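# Open the tuck-front mailer box and leave it upright

## Task

Get the box open so that it finishes standing upright with its side walls still up, then release it and pull the grippers away. It only counts if the box stays open and upright without the robot holding anything in place.

## Robot and tools

Robot: two arms, left_arm and right_arm, working over a shared table. The names are just labels and do not refer to sides of any camera image. Each gripper has two fingers that point along the gripper's own +z axis and close along its y axis.

Scene frame: a single frame is used for both arms. The origin sits on the table surface midway between the arms, +x runs out across the table, +z points up, and left_arm is on the +y side. Each result's state line reads `left_arm: ...` | `right_arm: ...` and gives end_effector_position in metres plus end_effector_quat_wxyz. That position is the point between the finger pads, a little under 1 cm behind the tips. The printed value can be off from reality, more so when the arm is stretched far out.

execute_actions takes {"actions": [...]} holding at most one item, plus an optional "pictures" boolean (images come by default). Three forms:
- Empty list: commands nothing, just reports the current state.
- Move: {"rows": [...], "steps": n}, n from 1 to 15, default 15; each step is 1/30 s. Every row is one step; if rows run out before n, the last row keeps repeating.
- Wait: {"steps": n} without rows, n up to 300; it returns once n steps have passed since the previous result, and time spent composing the reply counts toward them.
A rejected call sends nothing to the robot.

Row layout: always exactly 14 plain numbers covering both arms, even when only one moves. The first 7 are left_arm: waist, shoulder, elbow, wrist pitch, wrist yaw, wrist roll, then opening. The next 7 are the same for right_arm. The six joint values are absolute target angles in radians, in the same form that the Joint positions line shows, not offsets. Stated ranges per arm: waist -2.618 to 3.054, shoulder 0.000 to 3.142, elbow 0.000 to 3.142, wrist pitch -1.571 to 1.571, wrist yaw -1.571 to 1.571, wrist roll -2.094 to 2.094. True ends may differ from these by up to 0.036 rad either way. A target more than 0.036 rad beyond a stated end, and also further out than that joint's last reported angle, gets the call refused. Targets past the true end are clipped to it, and the result may say "joint sent to its limit" (possibly about an earlier action still running); absence of that line does not prove there is more room. Opening is an absolute command from -1 (closed) to +1 (fully open, pad gap 0.087 m).

Motion: each step, a joint's target is held within a fixed lead of its measured angle: waist 0.202, shoulder 0.258, elbow 0.238, wrist pitch 0.573, wrist yaw and roll 0.522 rad. If targets would move a gripper more than 70 mm from where it now is, all that arm's targets are pulled back toward measured angles. So large moves take several actions. Friction can leave a joint up to about 0.031 rad short of the command, and changes smaller than that may not move it. Between calls the arms keep heading to the last row sent, until everything has nearly stopped or a step is HELD; then only a fresh action moves them further. Fingers still in motion finish moving. The simulation keeps running while you think and write.

Gripping: grip_measured shows the finger opening on the same -1..1 scale. Away from the extremes, fingers go to where grip_measured equals your command. To hold something, command about 0.02 below its grip_measured for a firm grip, less for a light one. Each pad pushes up to roughly 20 N; snapping shut quickly can push harder or even spring the fingers open. Readings can carry a fixed error of about 1 mm per gripper.

Result lines: Joint positions and Joint velocities list, per arm, the six joints (rad, rad/s) then pad gap (m, m/s). "joint command not followed" means a clearance check altered or blocked some joint targets while the rest of the row still ran. HELD marks steps where all or part of your row was not sent. MOTOR HOT appears from 75 °C while a motor carries load; at 90 °C that arm halts for 10 s (that threshold is then disabled for 5 minutes, after which it applies again); at 100 °C the arm's motors and gripper let go and it drops until cooled. These stops show as OVER-TEMPERATURE FAULT lines. Avoid holding loads for long.

zoom_image: {"camera": name, "region": [x0, y0, x1, y1]} in pixels of that camera's latest image, origin top-left, region at most 504 by 504. Cameras, each 896x504: cam_high, cam_low, cam_left_wrist, cam_right_wrist.

show_instructions: no arguments; shows the reference pages for the scene (here two pages for a tuck-front mailer box). Moves nothing.

finished_scene: {"scene": n}, the current scene's number. Replying without a tool call ends everything.

Cautions: never push or knock anything off the table. Keep the arms from colliding or pressing on each other. Avoid drops, slips, slams, hard impacts and heavy pushing. Before finishing, open the grippers, withdraw them, and confirm the box is open, upright and walls standing on its own.

Each tool is called after "Call:" by a JSON object that holds its "method" and its "body".

Reference images:

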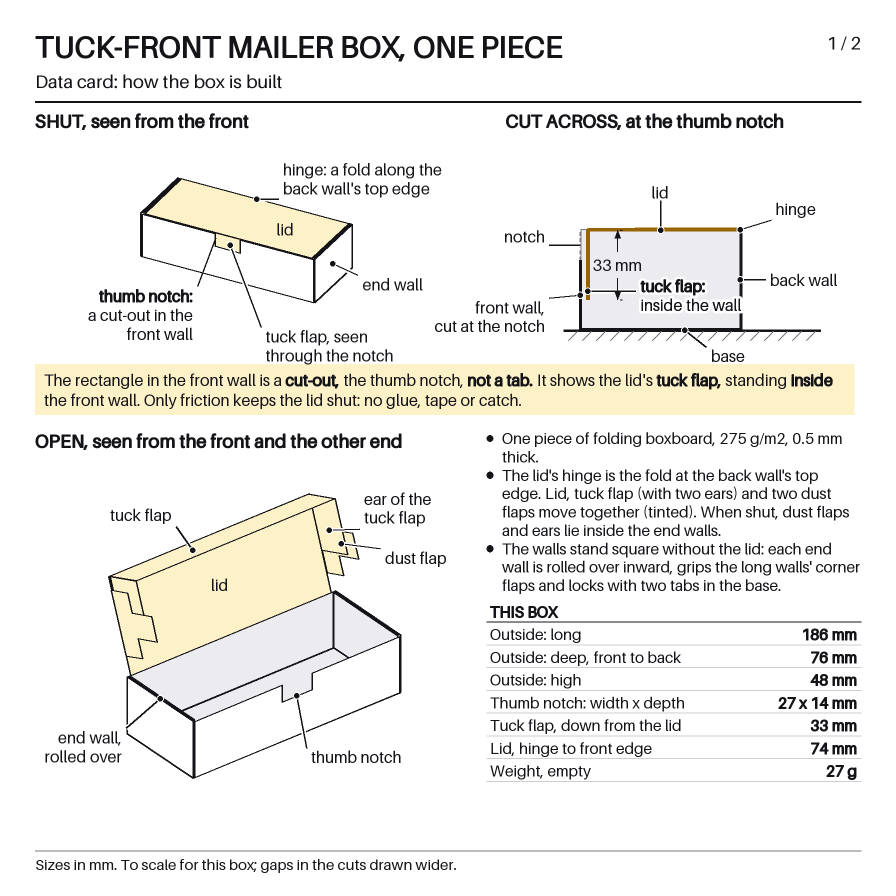

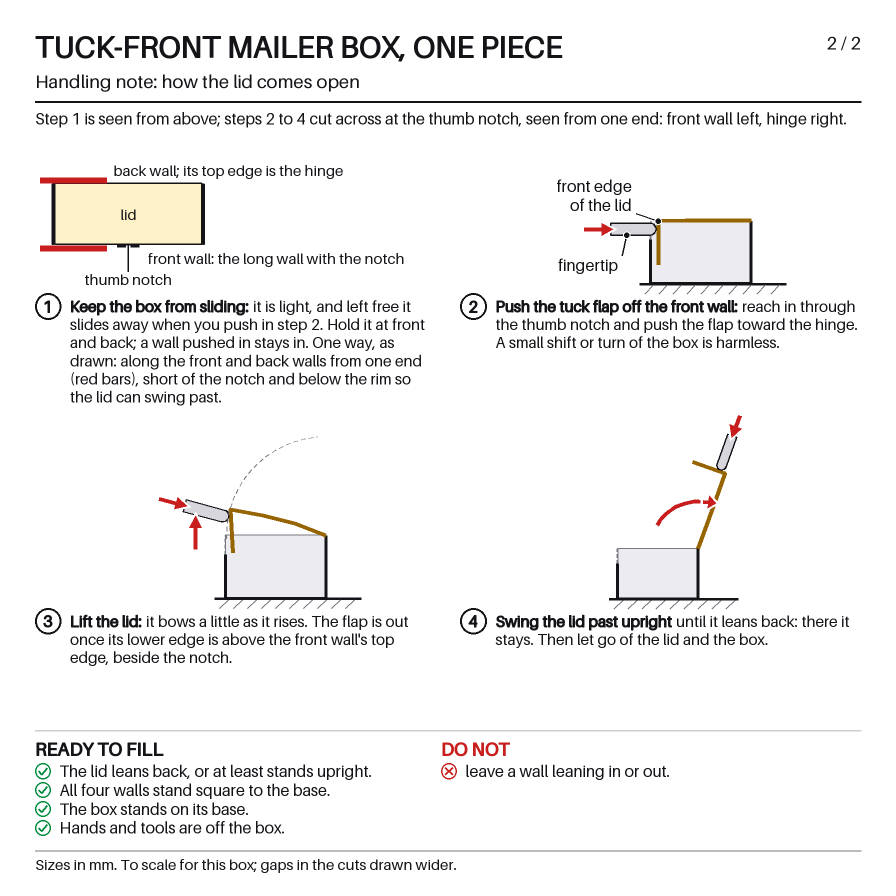

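## Session

Call:
{"method": "execute_actions", "body": {"actions": []}}

Scene clock: 0.00 s of 4600.00 s.
left_arm: end_effector_position=(+0.4204, +0.1881, +0.1272) grip_measured=+0.998 end_effector_quat_wxyz=(-0.188, +0.768, +0.486, +0.372) | right_arm: end_effector_position=(+0.3533, -0.6105, +0.2489) grip_measured=+0.982 end_effector_quat_wxyz=(+0.554, +0.183, +0.666, -0.465)
Joint positions: left_arm=[-0.797  2.204  1.792 -1.325 -0.848  1.254  0.087] | right_arm=[-0.606  1.59   0.93   0.715  0.563 -0.459  0.087]
Joint velocities: left_arm=[-0.012  0.002 -0.002  0.081  0.066  0.051 -0.   ] | right_arm=[-0.002 -0.012  0.007 -0.051 -0.066 -0.125 -0.   ]
Motor temperatures (°C, as the motors report them): left_arm=[20 19 21 22 23 21] | right_arm=[22 22 23 21 20 21]

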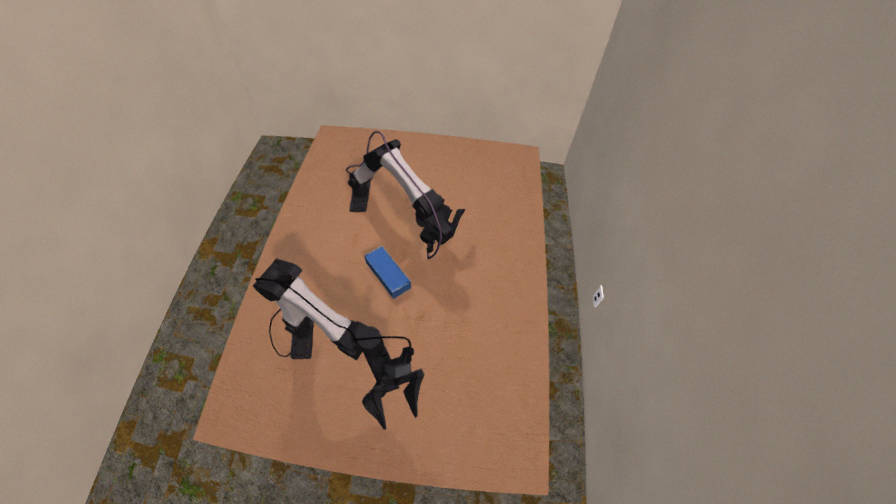

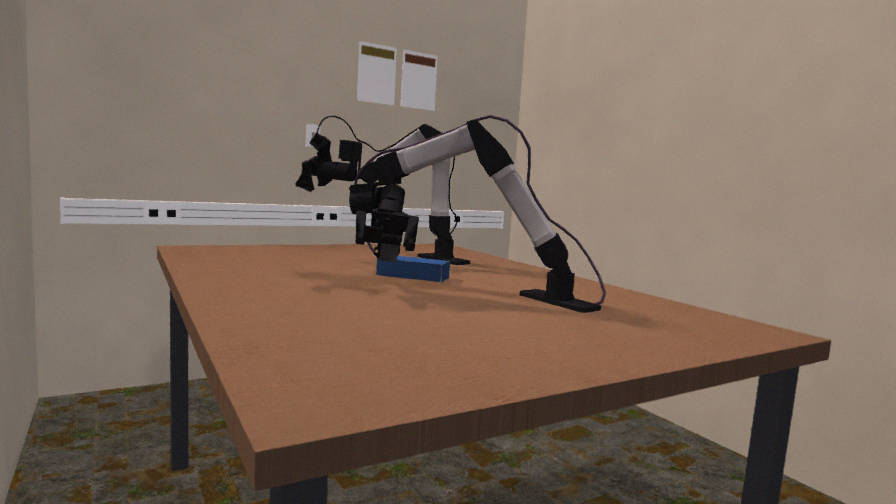

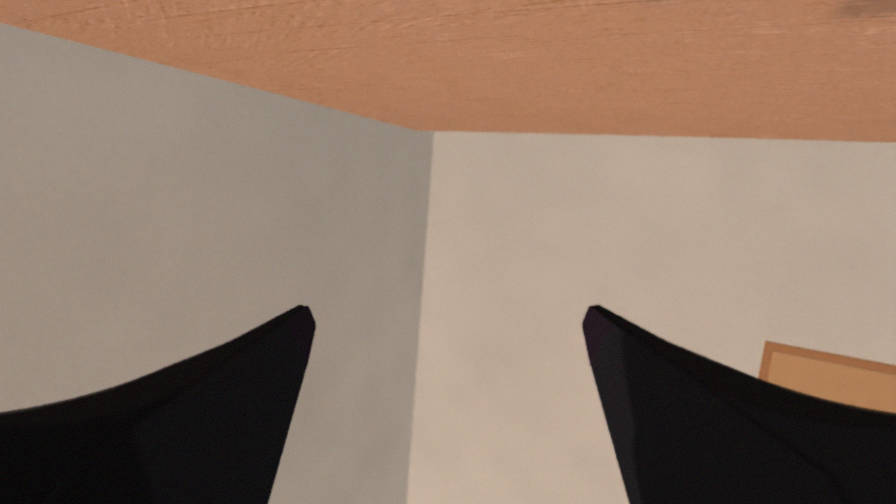

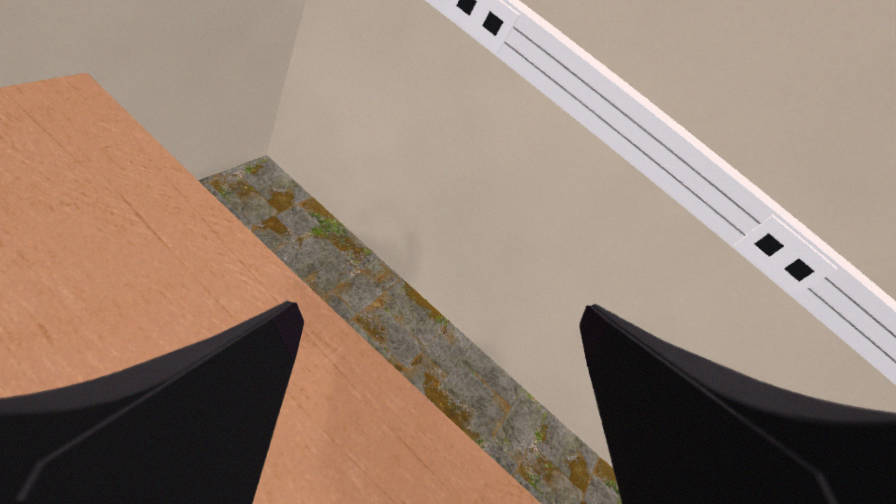

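Call:
{"method": "zoom_image", "body": {"camera": "cam_high", "region": [300, 190, 500, 360]}}

Call:
{"method": "zoom_image", "body": {"camera": "cam_low", "region": [340, 220, 500, 310]}}

Region (300, 190, 500, 360) of cam_high's 896x504 image, scaled by 2.520, with more detail than that image has; it fills the top 428 rows of this view, and the rest is white.

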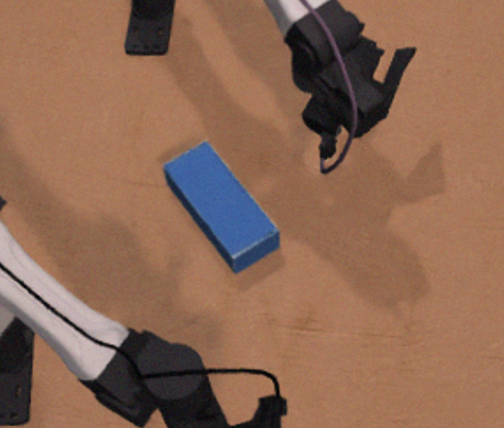

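Region (340, 220, 500, 310) of cam_low's 896x504 image, scaled by 3.150, with more detail than that image has; it fills the top 284 rows of this view, and the rest is white.

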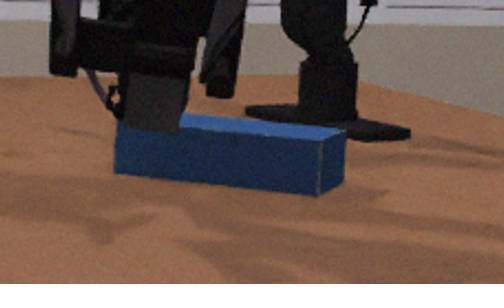

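Call:
{"method": "execute_actions", "body": {"actions": [{"rows": [[-1.0,1.0,1.0,-0.8,0,0,1, 0.86,1.0,1.0,-0.8,0,0,1]], "steps": 15}], "pictures": false}}

Call:
{"method": "execute_actions", "body": {"actions": [{"steps": 45}]}}

Scene clock: 6.67 s of 4600.00 s.
left_arm: end_effector_position=(+0.2042, +0.1166, +0.1459) grip_measured=+0.998 end_effector_quat_wxyz=(+0.272, +0.484, +0.829, -0.062) | right_arm: end_effector_position=(+0.3357, -0.3012, +0.3012) grip_measured=+0.982 end_effector_quat_wxyz=(+0.639, -0.050, +0.767, -0.036)
Joint positions: left_arm=[-1.006  1.165  1.012 -0.857 -0.076  0.186  0.087] | right_arm=[-0.067  1.045  0.985 -0.122  0.125 -0.098  0.087]
Joint velocities: left_arm=[-0.012 -2.454 -0.071  0.374  0.491 -1.179 -0.001] | right_arm=[ 1.253 -0.52   0.1   -1.634 -0.403  0.271  0.   ]
Motor temperatures (°C, as the motors report them): left_arm=[20 22 22 22 23 21] | right_arm=[22 23 24 23 20 21]
Steps of this call (steps 1 to 90: nothing new was sent; then 3.17 s passed at rest; steps 91 to 105: all 15 steps of this action). Readings (joint positions):
91: left_arm=[-0.805 2.184 1.763 -1.281 -0.816 1.212] | right_arm=[-0.599 1.576 0.932 0.676 0.536 -0.427]
92: left_arm=[-0.822 2.147 1.710 -1.219 -0.760 1.153] | right_arm=[-0.581 1.550 0.932 0.612 0.495 -0.389]
94: left_arm=[-0.881 2.053 1.608 -1.122 -0.643 1.033] | right_arm=[-0.520 1.480 0.935 0.501 0.413 -0.321]
98: left_arm=[-0.989 1.792 1.364 -0.946 -0.348 0.730] | right_arm=[-0.370 1.312 0.952 0.276 0.274 -0.214]
105: the state above

Scene clock: 8.17 s of 4600.00 s.
left_arm: end_effector_position=(+0.1926, +0.1008, +0.2002) grip_measured=+0.998 end_effector_quat_wxyz=(+0.359, +0.399, +0.827, -0.165) | right_arm: end_effector_position=(+0.0947, -0.0918, +0.1807) grip_measured=+0.982 end_effector_quat_wxyz=(+0.318, -0.474, +0.800, +0.186)
Joint positions: left_arm=[-1.006  0.986  1.021 -0.793 -0.009  0.01   0.087] | right_arm=[ 0.859  1.017  0.988 -0.787 -0.    -0.006  0.087]
Joint velocities: left_arm=[-0.002 -0.002  0.002 -0.022  0.007 -0.066 -0.   ] | right_arm=[ 0.002 -0.007 -0.007  0.007  0.007  0.022 -0.001]
Motor temperatures (°C, as the motors report them): left_arm=[20 22 22 22 23 21] | right_arm=[22 23 24 23 20 21]
Steps of this call (steps 1 to 45: the robot went on to your last target). Readings (joint positions):
1: left_arm=[-1.006 1.087 1.012 -0.846 -0.062 0.150] | right_arm=[-0.024 1.031 0.987 -0.176 0.112 -0.088]
2: left_arm=[-1.006 1.024 1.014 -0.829 -0.052 0.122] | right_arm=[0.018 1.022 0.988 -0.231 0.101 -0.079]
4: left_arm=[-1.006 0.965 1.021 -0.803 -0.036 0.081] | right_arm=[0.103 1.017 0.988 -0.345 0.084 -0.064]
8: left_arm=[-1.006 0.978 1.021 -0.793 -0.020 0.039] | right_arm=[0.322 1.017 0.988 -0.563 0.055 -0.035]
45: the state above
All arms were judged still, so your last target was given up. Only a new action makes them travel on or press farther. Fingers that are still opening or closing keep moving.

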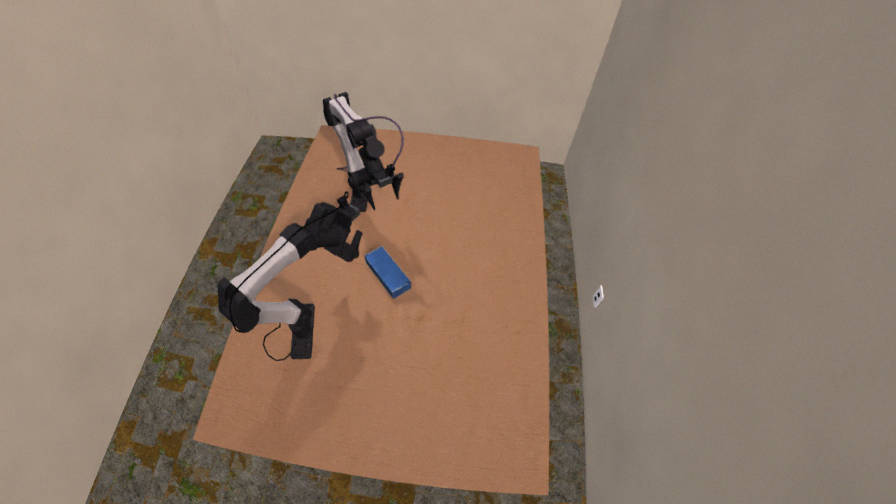

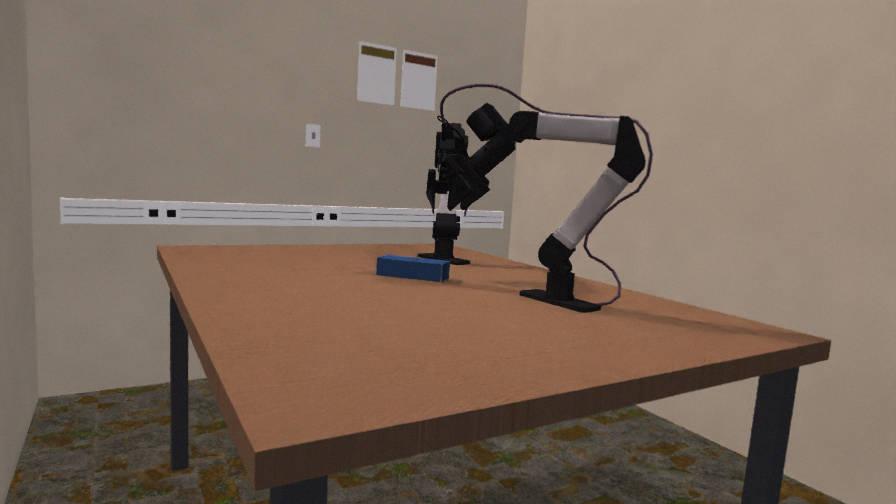

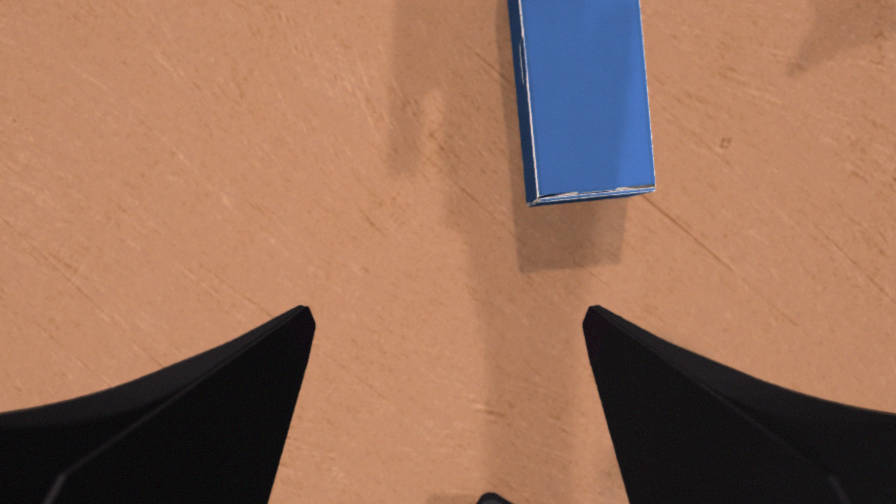

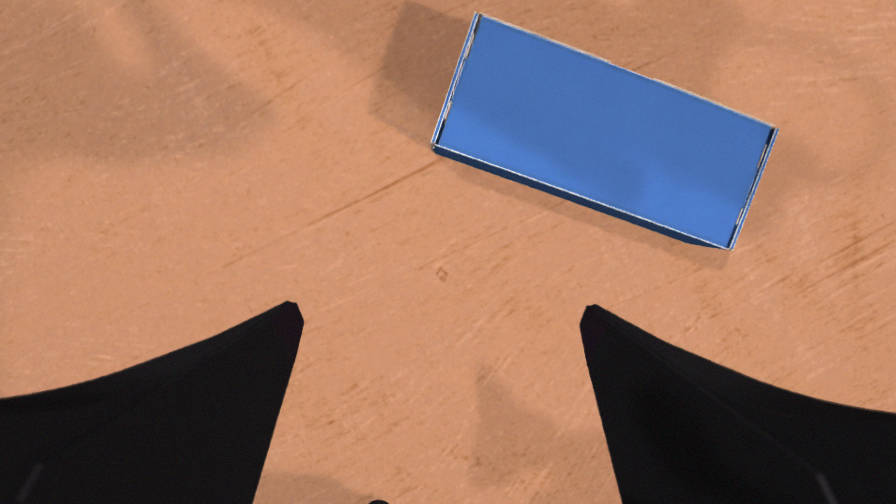

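Call:
{"method": "zoom_image", "body": {"camera": "cam_left_wrist", "region": [460, 0, 700, 240]}}

Call:
{"method": "zoom_image", "body": {"camera": "cam_low", "region": [360, 240, 470, 295]}}

Region (460, 0, 700, 240) of cam_left_wrist's 896x504 image, scaled by 2.100, with more detail than that image has.

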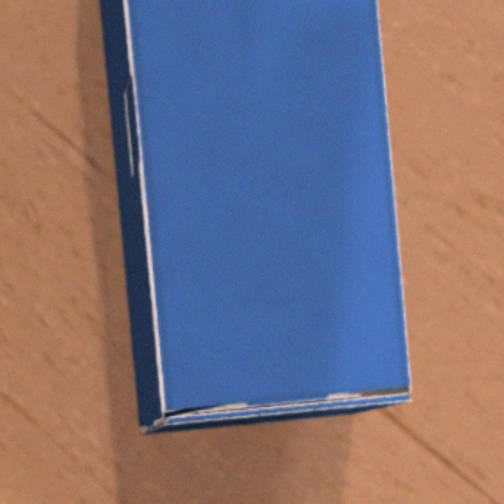

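Region (360, 240, 470, 295) of cam_low's 896x504 image, scaled by 4.582, with more detail than that image has.

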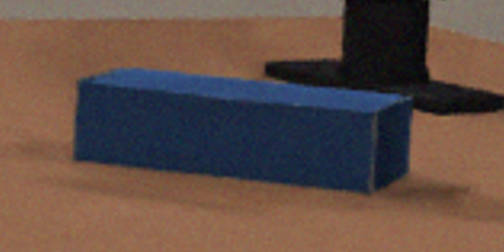

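Call:
{"method": "zoom_image", "body": {"camera": "cam_low", "region": [410, 90, 560, 230]}}

Call:
{"method": "zoom_image", "body": {"camera": "cam_high", "region": [280, 120, 430, 270]}}

Region (410, 90, 560, 230) of cam_low's 896x504 image, scaled by 3.360, with more detail than that image has; it fills the top 470 rows of this view, and the rest is white.

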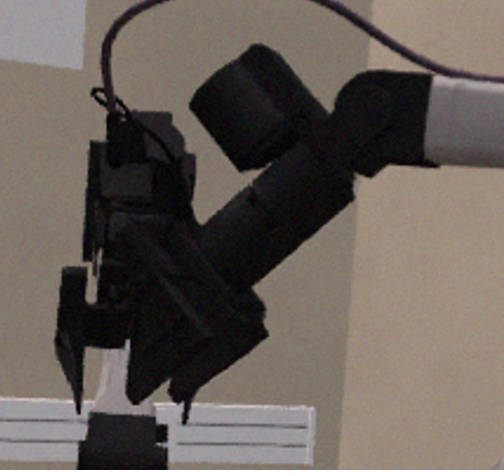

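Region (280, 120, 430, 270) of cam_high's 896x504 image, scaled by 3.360, with more detail than that image has.

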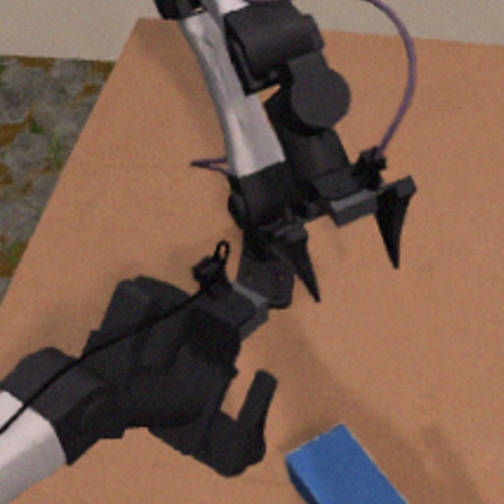

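Call:
{"method": "execute_actions", "body": {"actions": [{"rows": [[-0.6,1.0,1.0,-0.8,0,0,-1, 0.595,1.899,1.565,-1.237,0,1.61,1]], "steps": 15}], "pictures": false}}

Call:
{"method": "execute_actions", "body": {"actions": [{"steps": 20}]}}

Scene clock: 52.40 s of 4600.00 s.
left_arm: end_effector_position=(+0.2599, +0.1826, +0.2003) grip_measured=-1.000 end_effector_quat_wxyz=(+0.384, +0.227, +0.890, -0.093) | right_arm: end_effector_position=(+0.1835, -0.0432, +0.0737) grip_measured=+0.982 end_effector_quat_wxyz=(-0.001, +0.280, +0.960, -0.001)
Joint positions: left_arm=[-0.608  0.986  1.021 -0.793 -0.007  0.007  0.   ] | right_arm=[ 0.593  1.942  1.556 -1.189 -0.001  1.364  0.087]
Joint velocities: left_arm=[-0.007 -0.002 -0.007 -0.022  0.037  0.051  0.   ] | right_arm=[ 0.007 -0.007 -0.002 -0.33  -0.095  1.575  0.   ]
Motor temperatures (°C, as the motors report them): left_arm=[20 20 24 26 23 21] | right_arm=[22 24 29 26 20 21]
Steps of this call (steps 1 to 90: nothing new was sent; then 40.73 s passed at rest; steps 91 to 105: all 15 steps of this action). Readings (joint positions):
91: left_arm=[-0.975 0.986 1.021 -0.793 0.008 0.011] | right_arm=[0.832 1.051 1.034 -0.864 -0.015 0.066]
92: left_arm=[-0.907 0.986 1.021 -0.793 0.011 0.011] | right_arm=[0.769 1.124 1.120 -0.959 -0.018 0.165]
94: left_arm=[-0.759 0.986 1.021 -0.793 0.008 0.010] | right_arm=[0.649 1.298 1.296 -1.057 -0.011 0.364]
98: left_arm=[-0.610 0.986 1.021 -0.793 -0.007 0.007] | right_arm=[0.593 1.627 1.555 -1.117 -0.001 0.758]
105: the state above

Scene clock: 53.07 s of 4600.00 s.
left_arm: end_effector_position=(+0.2599, +0.1826, +0.2003) grip_measured=-1.000 end_effector_quat_wxyz=(+0.384, +0.227, +0.890, -0.093) | right_arm: end_effector_position=(+0.1846, -0.0408, +0.0865) grip_measured=+0.982 end_effector_quat_wxyz=(-0.000, +0.391, +0.920, +0.000)
Joint positions: left_arm=[-0.608  0.986  1.021 -0.793 -0.007  0.007  0.   ] | right_arm=[ 0.593  1.904  1.556 -1.223 -0.001  1.601  0.087]
Joint velocities: left_arm=[-0.017  0.022 -0.017 -0.037 -0.007  0.081  0.   ] | right_arm=[ 0.002 -0.032 -0.012 -0.037  0.007 -0.007  0.001]
Motor temperatures (°C, as the motors report them): left_arm=[20 20 24 26 23 21] | right_arm=[22 24 29 26 20 21]
Steps of this call (steps 1 to 20: the robot went on to your last target). Readings (joint positions):
1: left_arm=[-0.608 0.986 1.021 -0.793 -0.007 0.007] | right_arm=[0.593 1.939 1.556 -1.200 -0.001 1.412]
2: left_arm=[-0.608 0.986 1.021 -0.793 -0.007 0.007] | right_arm=[0.593 1.931 1.556 -1.205 -0.001 1.451]
4: left_arm=[-0.608 0.986 1.021 -0.793 -0.007 0.007] | right_arm=[0.593 1.915 1.556 -1.213 -0.001 1.507]
8: left_arm=[-0.608 0.986 1.021 -0.793 -0.007 0.007] | right_arm=[0.593 1.904 1.556 -1.220 -0.001 1.564]
20: the state above

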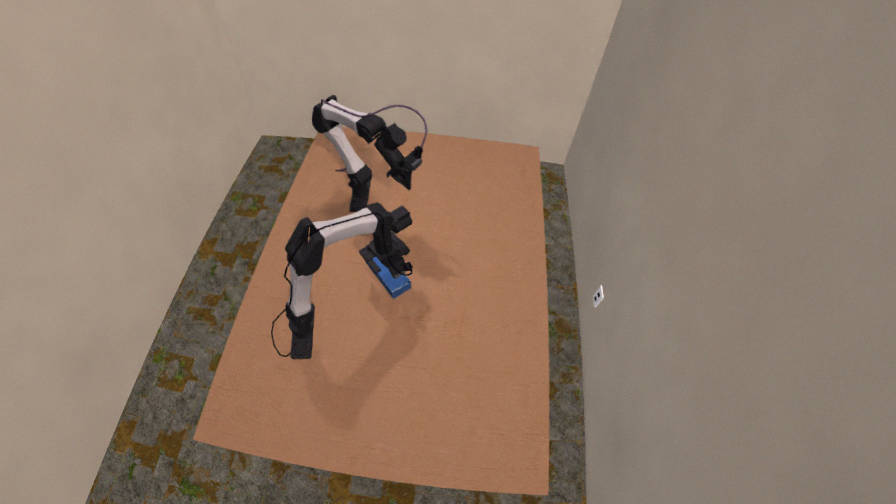

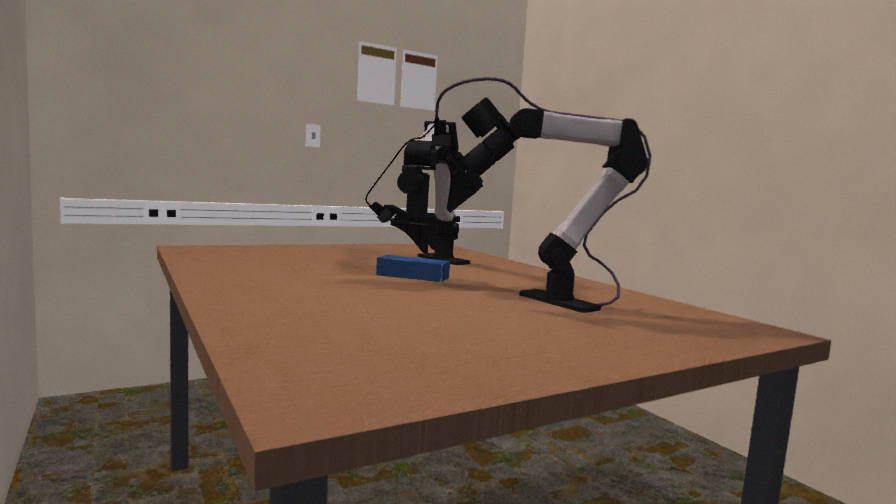

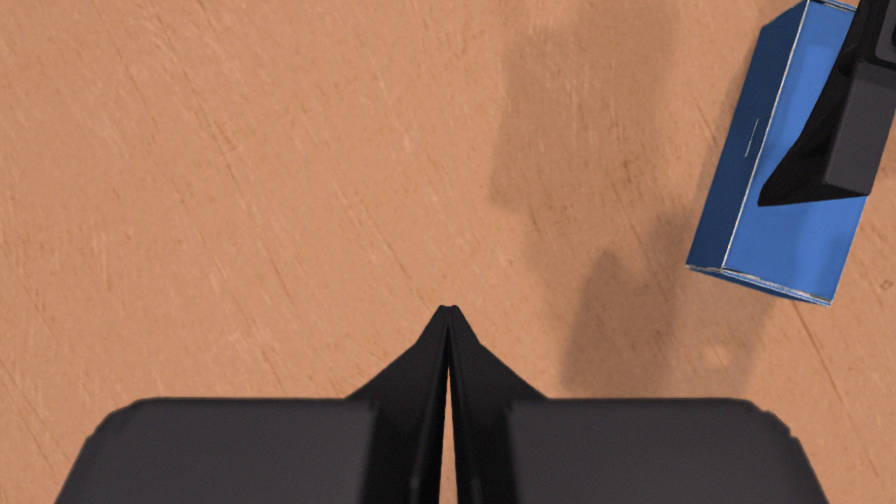

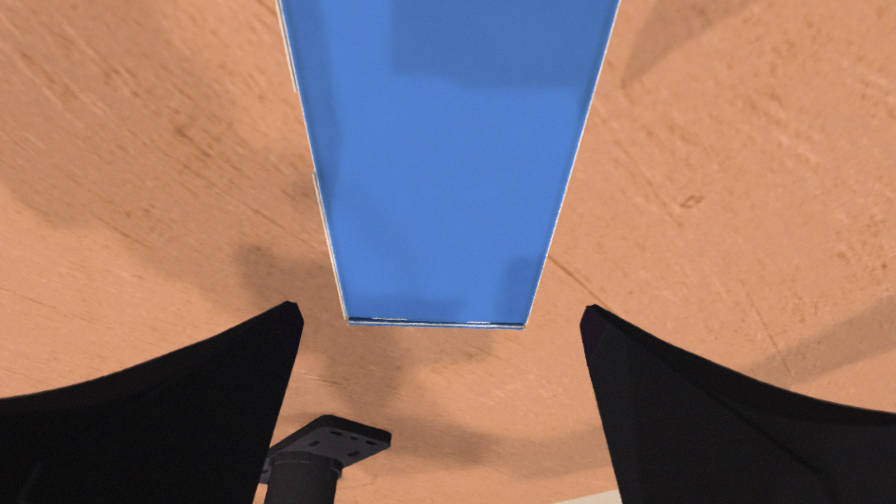

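Call:
{"method": "execute_actions", "body": {"actions": [{"rows": [[-0.608,0.986,1.021,-0.793,0,0,-1, 0.593,1.908,1.535,-1.195,0,1.61,1],[-0.608,0.986,1.021,-0.793,0,0,-1, 0.593,1.911,1.522,-1.18,0,1.61,1],[-0.608,0.986,1.021,-0.793,0,0,-1, 0.593,1.914,1.509,-1.165,0,1.61,1],[-0.608,0.986,1.021,-0.793,0,0,-1, 0.593,1.917,1.496,-1.15,0,1.61,1],[-0.608,0.986,1.021,-0.793,0,0,-1, 0.593,1.92,1.483,-1.134,0,1.61,1],[-0.608,0.986,1.021,-0.793,0,0,-1, 0.593,1.923,1.47,-1.118,0,1.61,1]], "steps": 15}]}}

Scene clock: 57.60 s of 4600.00 s.
left_arm: end_effector_position=(+0.2599, +0.1826, +0.2003) grip_measured=-1.000 end_effector_quat_wxyz=(+0.384, +0.227, +0.890, -0.093) | right_arm: end_effector_position=(+0.1868, -0.0386, +0.0686) grip_measured=+0.982 end_effector_quat_wxyz=(+0.003, +0.393, +0.920, +0.008)
Joint positions: left_arm=[-0.608  0.986  1.021 -0.793 -0.007  0.007  0.   ] | right_arm=[ 0.593  1.909  1.49  -1.136 -0.001  1.604  0.087]
Joint velocities: left_arm=[-0.017 -0.007 -0.012 -0.007  0.007  0.007  0.   ] | right_arm=[-0.007 -0.002 -0.002  0.081  0.022  0.007 -0.001]
Motor temperatures (°C, as the motors report them): left_arm=[20 20 24 26 23 21] | right_arm=[22 25 29 25 20 21]
Steps of this call (steps 1 to 15: the robot went on to your last target; steps 16 to 90: nothing new was sent; then 1.03 s passed at rest; steps 91 to 105: all 15 steps of this action). Readings (joint positions):
91: left_arm=[-0.608 0.986 1.021 -0.793 -0.007 0.007] | right_arm=[0.593 1.904 1.556 -1.222 -0.001 1.603]
92: left_arm=[-0.608 0.986 1.021 -0.793 -0.007 0.007] | right_arm=[0.593 1.904 1.555 -1.216 -0.001 1.603]
94: left_arm=[-0.608 0.986 1.021 -0.793 -0.007 0.007] | right_arm=[0.593 1.904 1.542 -1.197 -0.001 1.603]
98: left_arm=[-0.608 0.986 1.021 -0.793 -0.007 0.007] | right_arm=[0.593 1.905 1.498 -1.160 -0.001 1.603]
105: the state above

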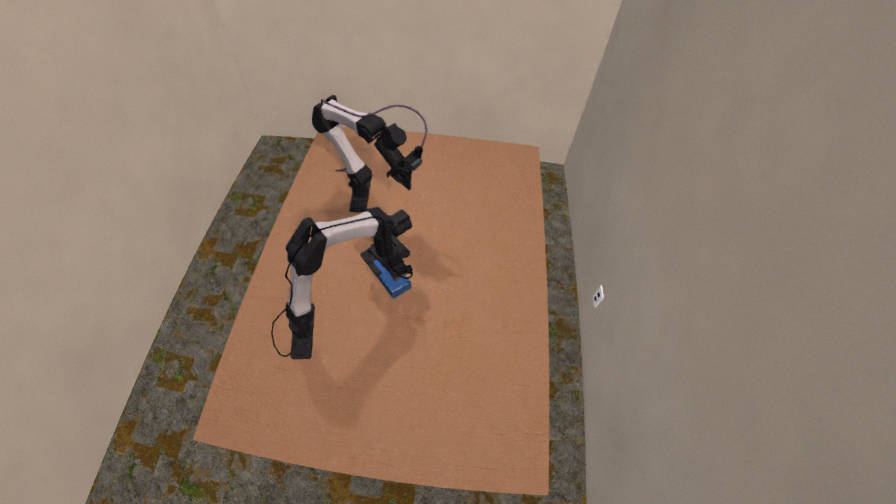

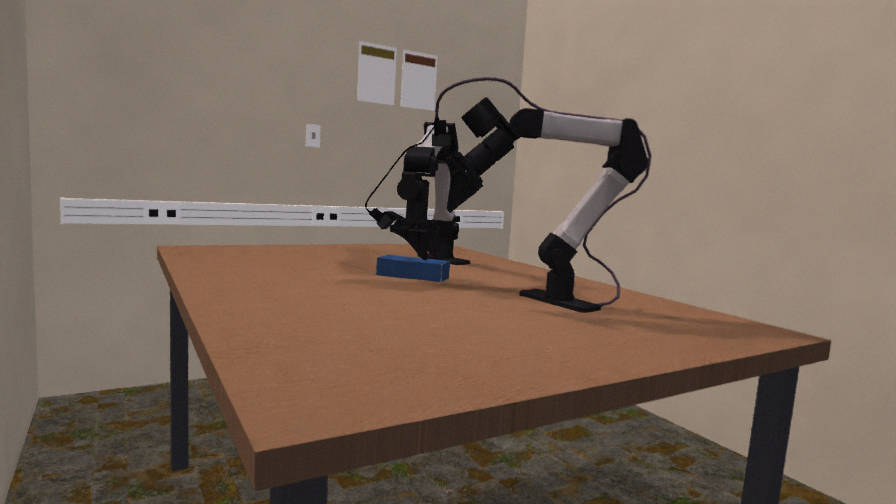

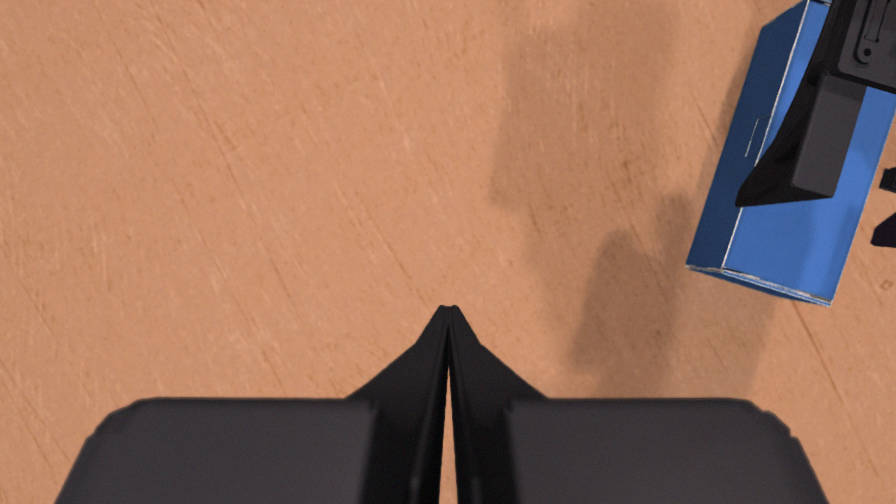

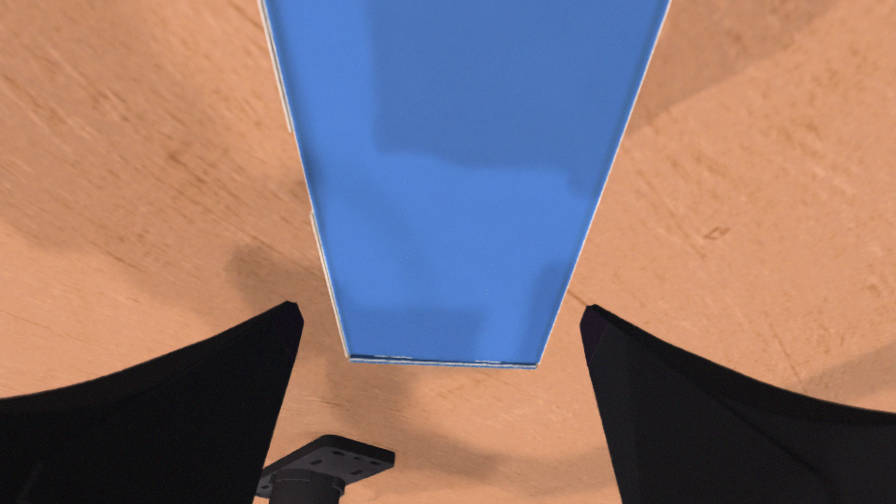

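Call:
{"method": "execute_actions", "body": {"actions": [{"rows": [[-0.608,0.986,1.021,-0.793,0,0,-1, 0.593,1.927,1.459,-1.11,0,1.61,1],[-0.608,0.986,1.021,-0.793,0,0,-1, 0.593,1.931,1.448,-1.095,0,1.61,1],[-0.608,0.986,1.021,-0.793,0,0,-1, 0.593,1.935,1.437,-1.08,0,1.61,1],[-0.608,0.986,1.021,-0.793,0,0,-1, 0.593,1.939,1.426,-1.064,0,1.61,1],[-0.608,0.986,1.021,-0.793,0,0,-1, 0.593,1.944,1.415,-1.048,0,1.61,1],[-0.608,0.986,1.021,-0.793,0,0,-1, 0.593,1.949,1.403,-1.032,0,1.61,1],[-0.608,0.986,1.021,-0.793,0,0,-1, 0.593,1.954,1.392,-1.016,0,1.61,1],[-0.608,0.986,1.021,-0.793,0,0,-1, 0.593,1.959,1.381,-1.0,0,1.61,1],[-0.608,0.986,1.021,-0.793,0,0,-1, 0.593,1.964,1.37,-0.986,0,1.61,1],[-0.608,0.986,1.021,-0.793,0,0,-1, 0.593,1.969,1.358,-0.978,0,1.61,1]], "steps": 15}]}}

Scene clock: 61.00 s of 4600.00 s.
left_arm: end_effector_position=(+0.2599, +0.1826, +0.2003) grip_measured=-1.000 end_effector_quat_wxyz=(+0.384, +0.227, +0.890, -0.093) | right_arm: end_effector_position=(+0.1815, -0.0439, +0.0238) grip_measured=+0.982 end_effector_quat_wxyz=(-0.004, +0.393, +0.920, -0.009)
Joint positions: left_arm=[-0.608  0.986  1.021 -0.793 -0.007  0.007  0.   ] | right_arm=[ 0.593  1.959  1.376 -1.008 -0.001  1.604  0.087]
Joint velocities: left_arm=[-0.012  0.002  0.002  0.022 -0.022 -0.11   0.   ] | right_arm=[-0.012  0.012 -0.002  0.051 -0.095  0.051  0.001]
Motor temperatures (°C, as the motors report them): left_arm=[20 20 25 26 23 21] | right_arm=[22 26 29 25 20 21]
Steps of this call (steps 1 to 15: the robot went on to your last target; steps 16 to 87: nothing new was sent; steps 88 to 102: all 15 steps of this action). Readings (joint positions):
88: left_arm=[-0.608 0.986 1.021 -0.793 -0.007 0.007] | right_arm=[0.593 1.909 1.490 -1.128 -0.001 1.604]
89: left_arm=[-0.608 0.986 1.021 -0.793 -0.007 0.007] | right_arm=[0.593 1.909 1.488 -1.123 -0.001 1.604]
91: left_arm=[-0.608 0.986 1.021 -0.793 -0.007 0.007] | right_arm=[0.593 1.909 1.472 -1.107 -0.001 1.604]
95: left_arm=[-0.608 0.986 1.021 -0.793 -0.007 0.007] | right_arm=[0.593 1.925 1.426 -1.063 -0.001 1.604]
102: the state above

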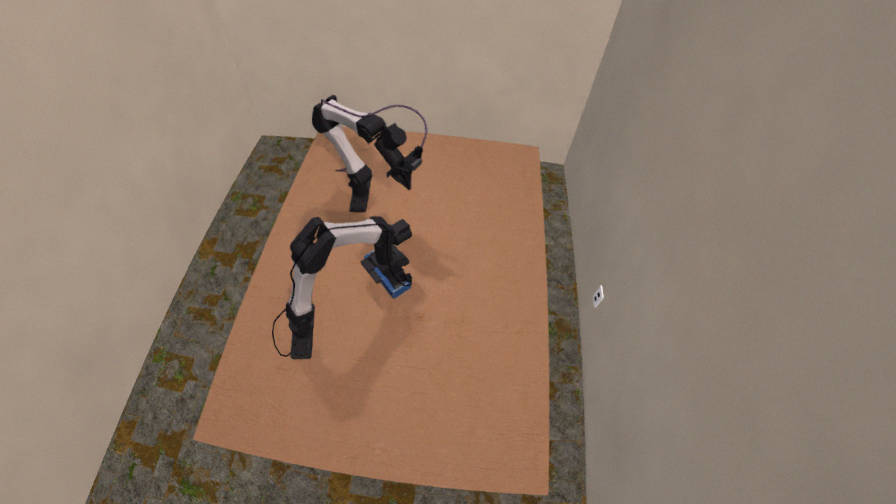

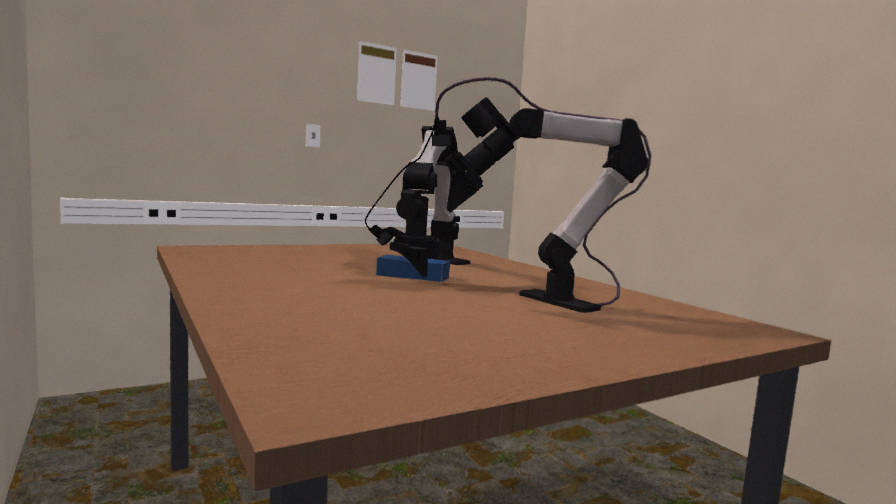

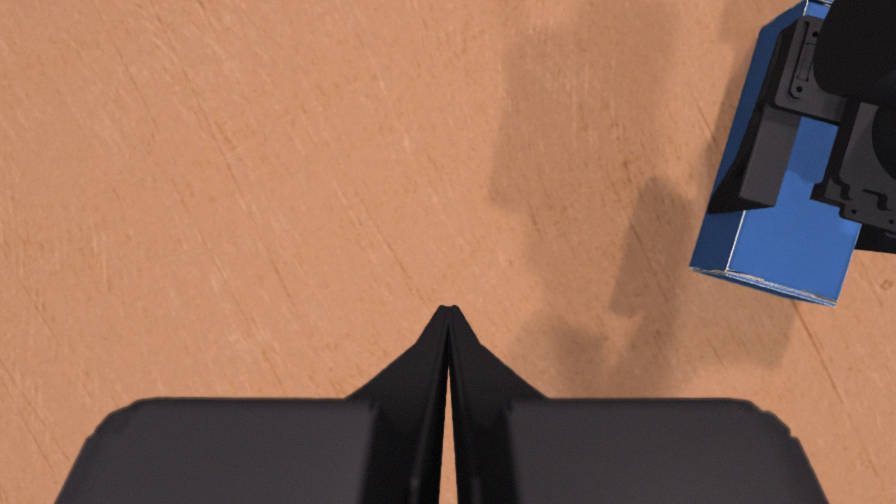

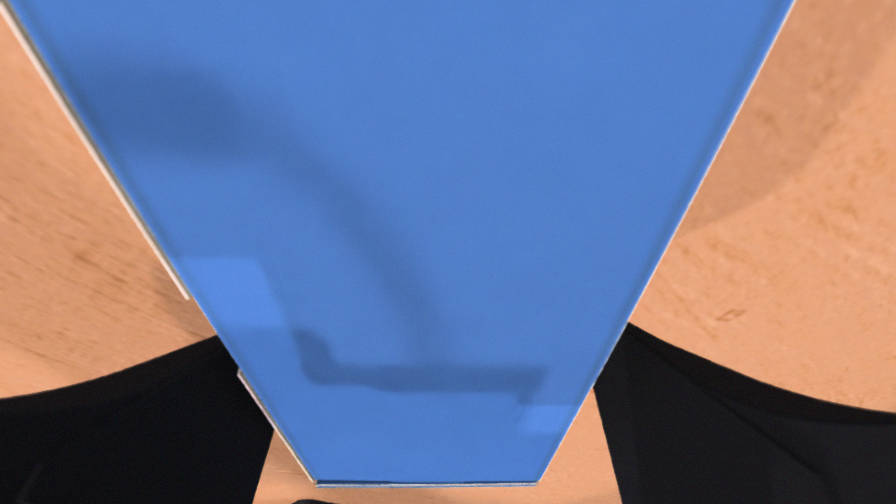

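Call:
{"method": "zoom_image", "body": {"camera": "cam_low", "region": [360, 200, 480, 300]}}

Region (360, 200, 480, 300) of cam_low's 896x504 image, scaled by 4.200, with more detail than that image has.

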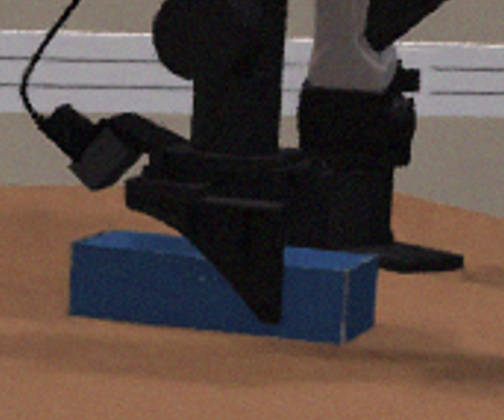

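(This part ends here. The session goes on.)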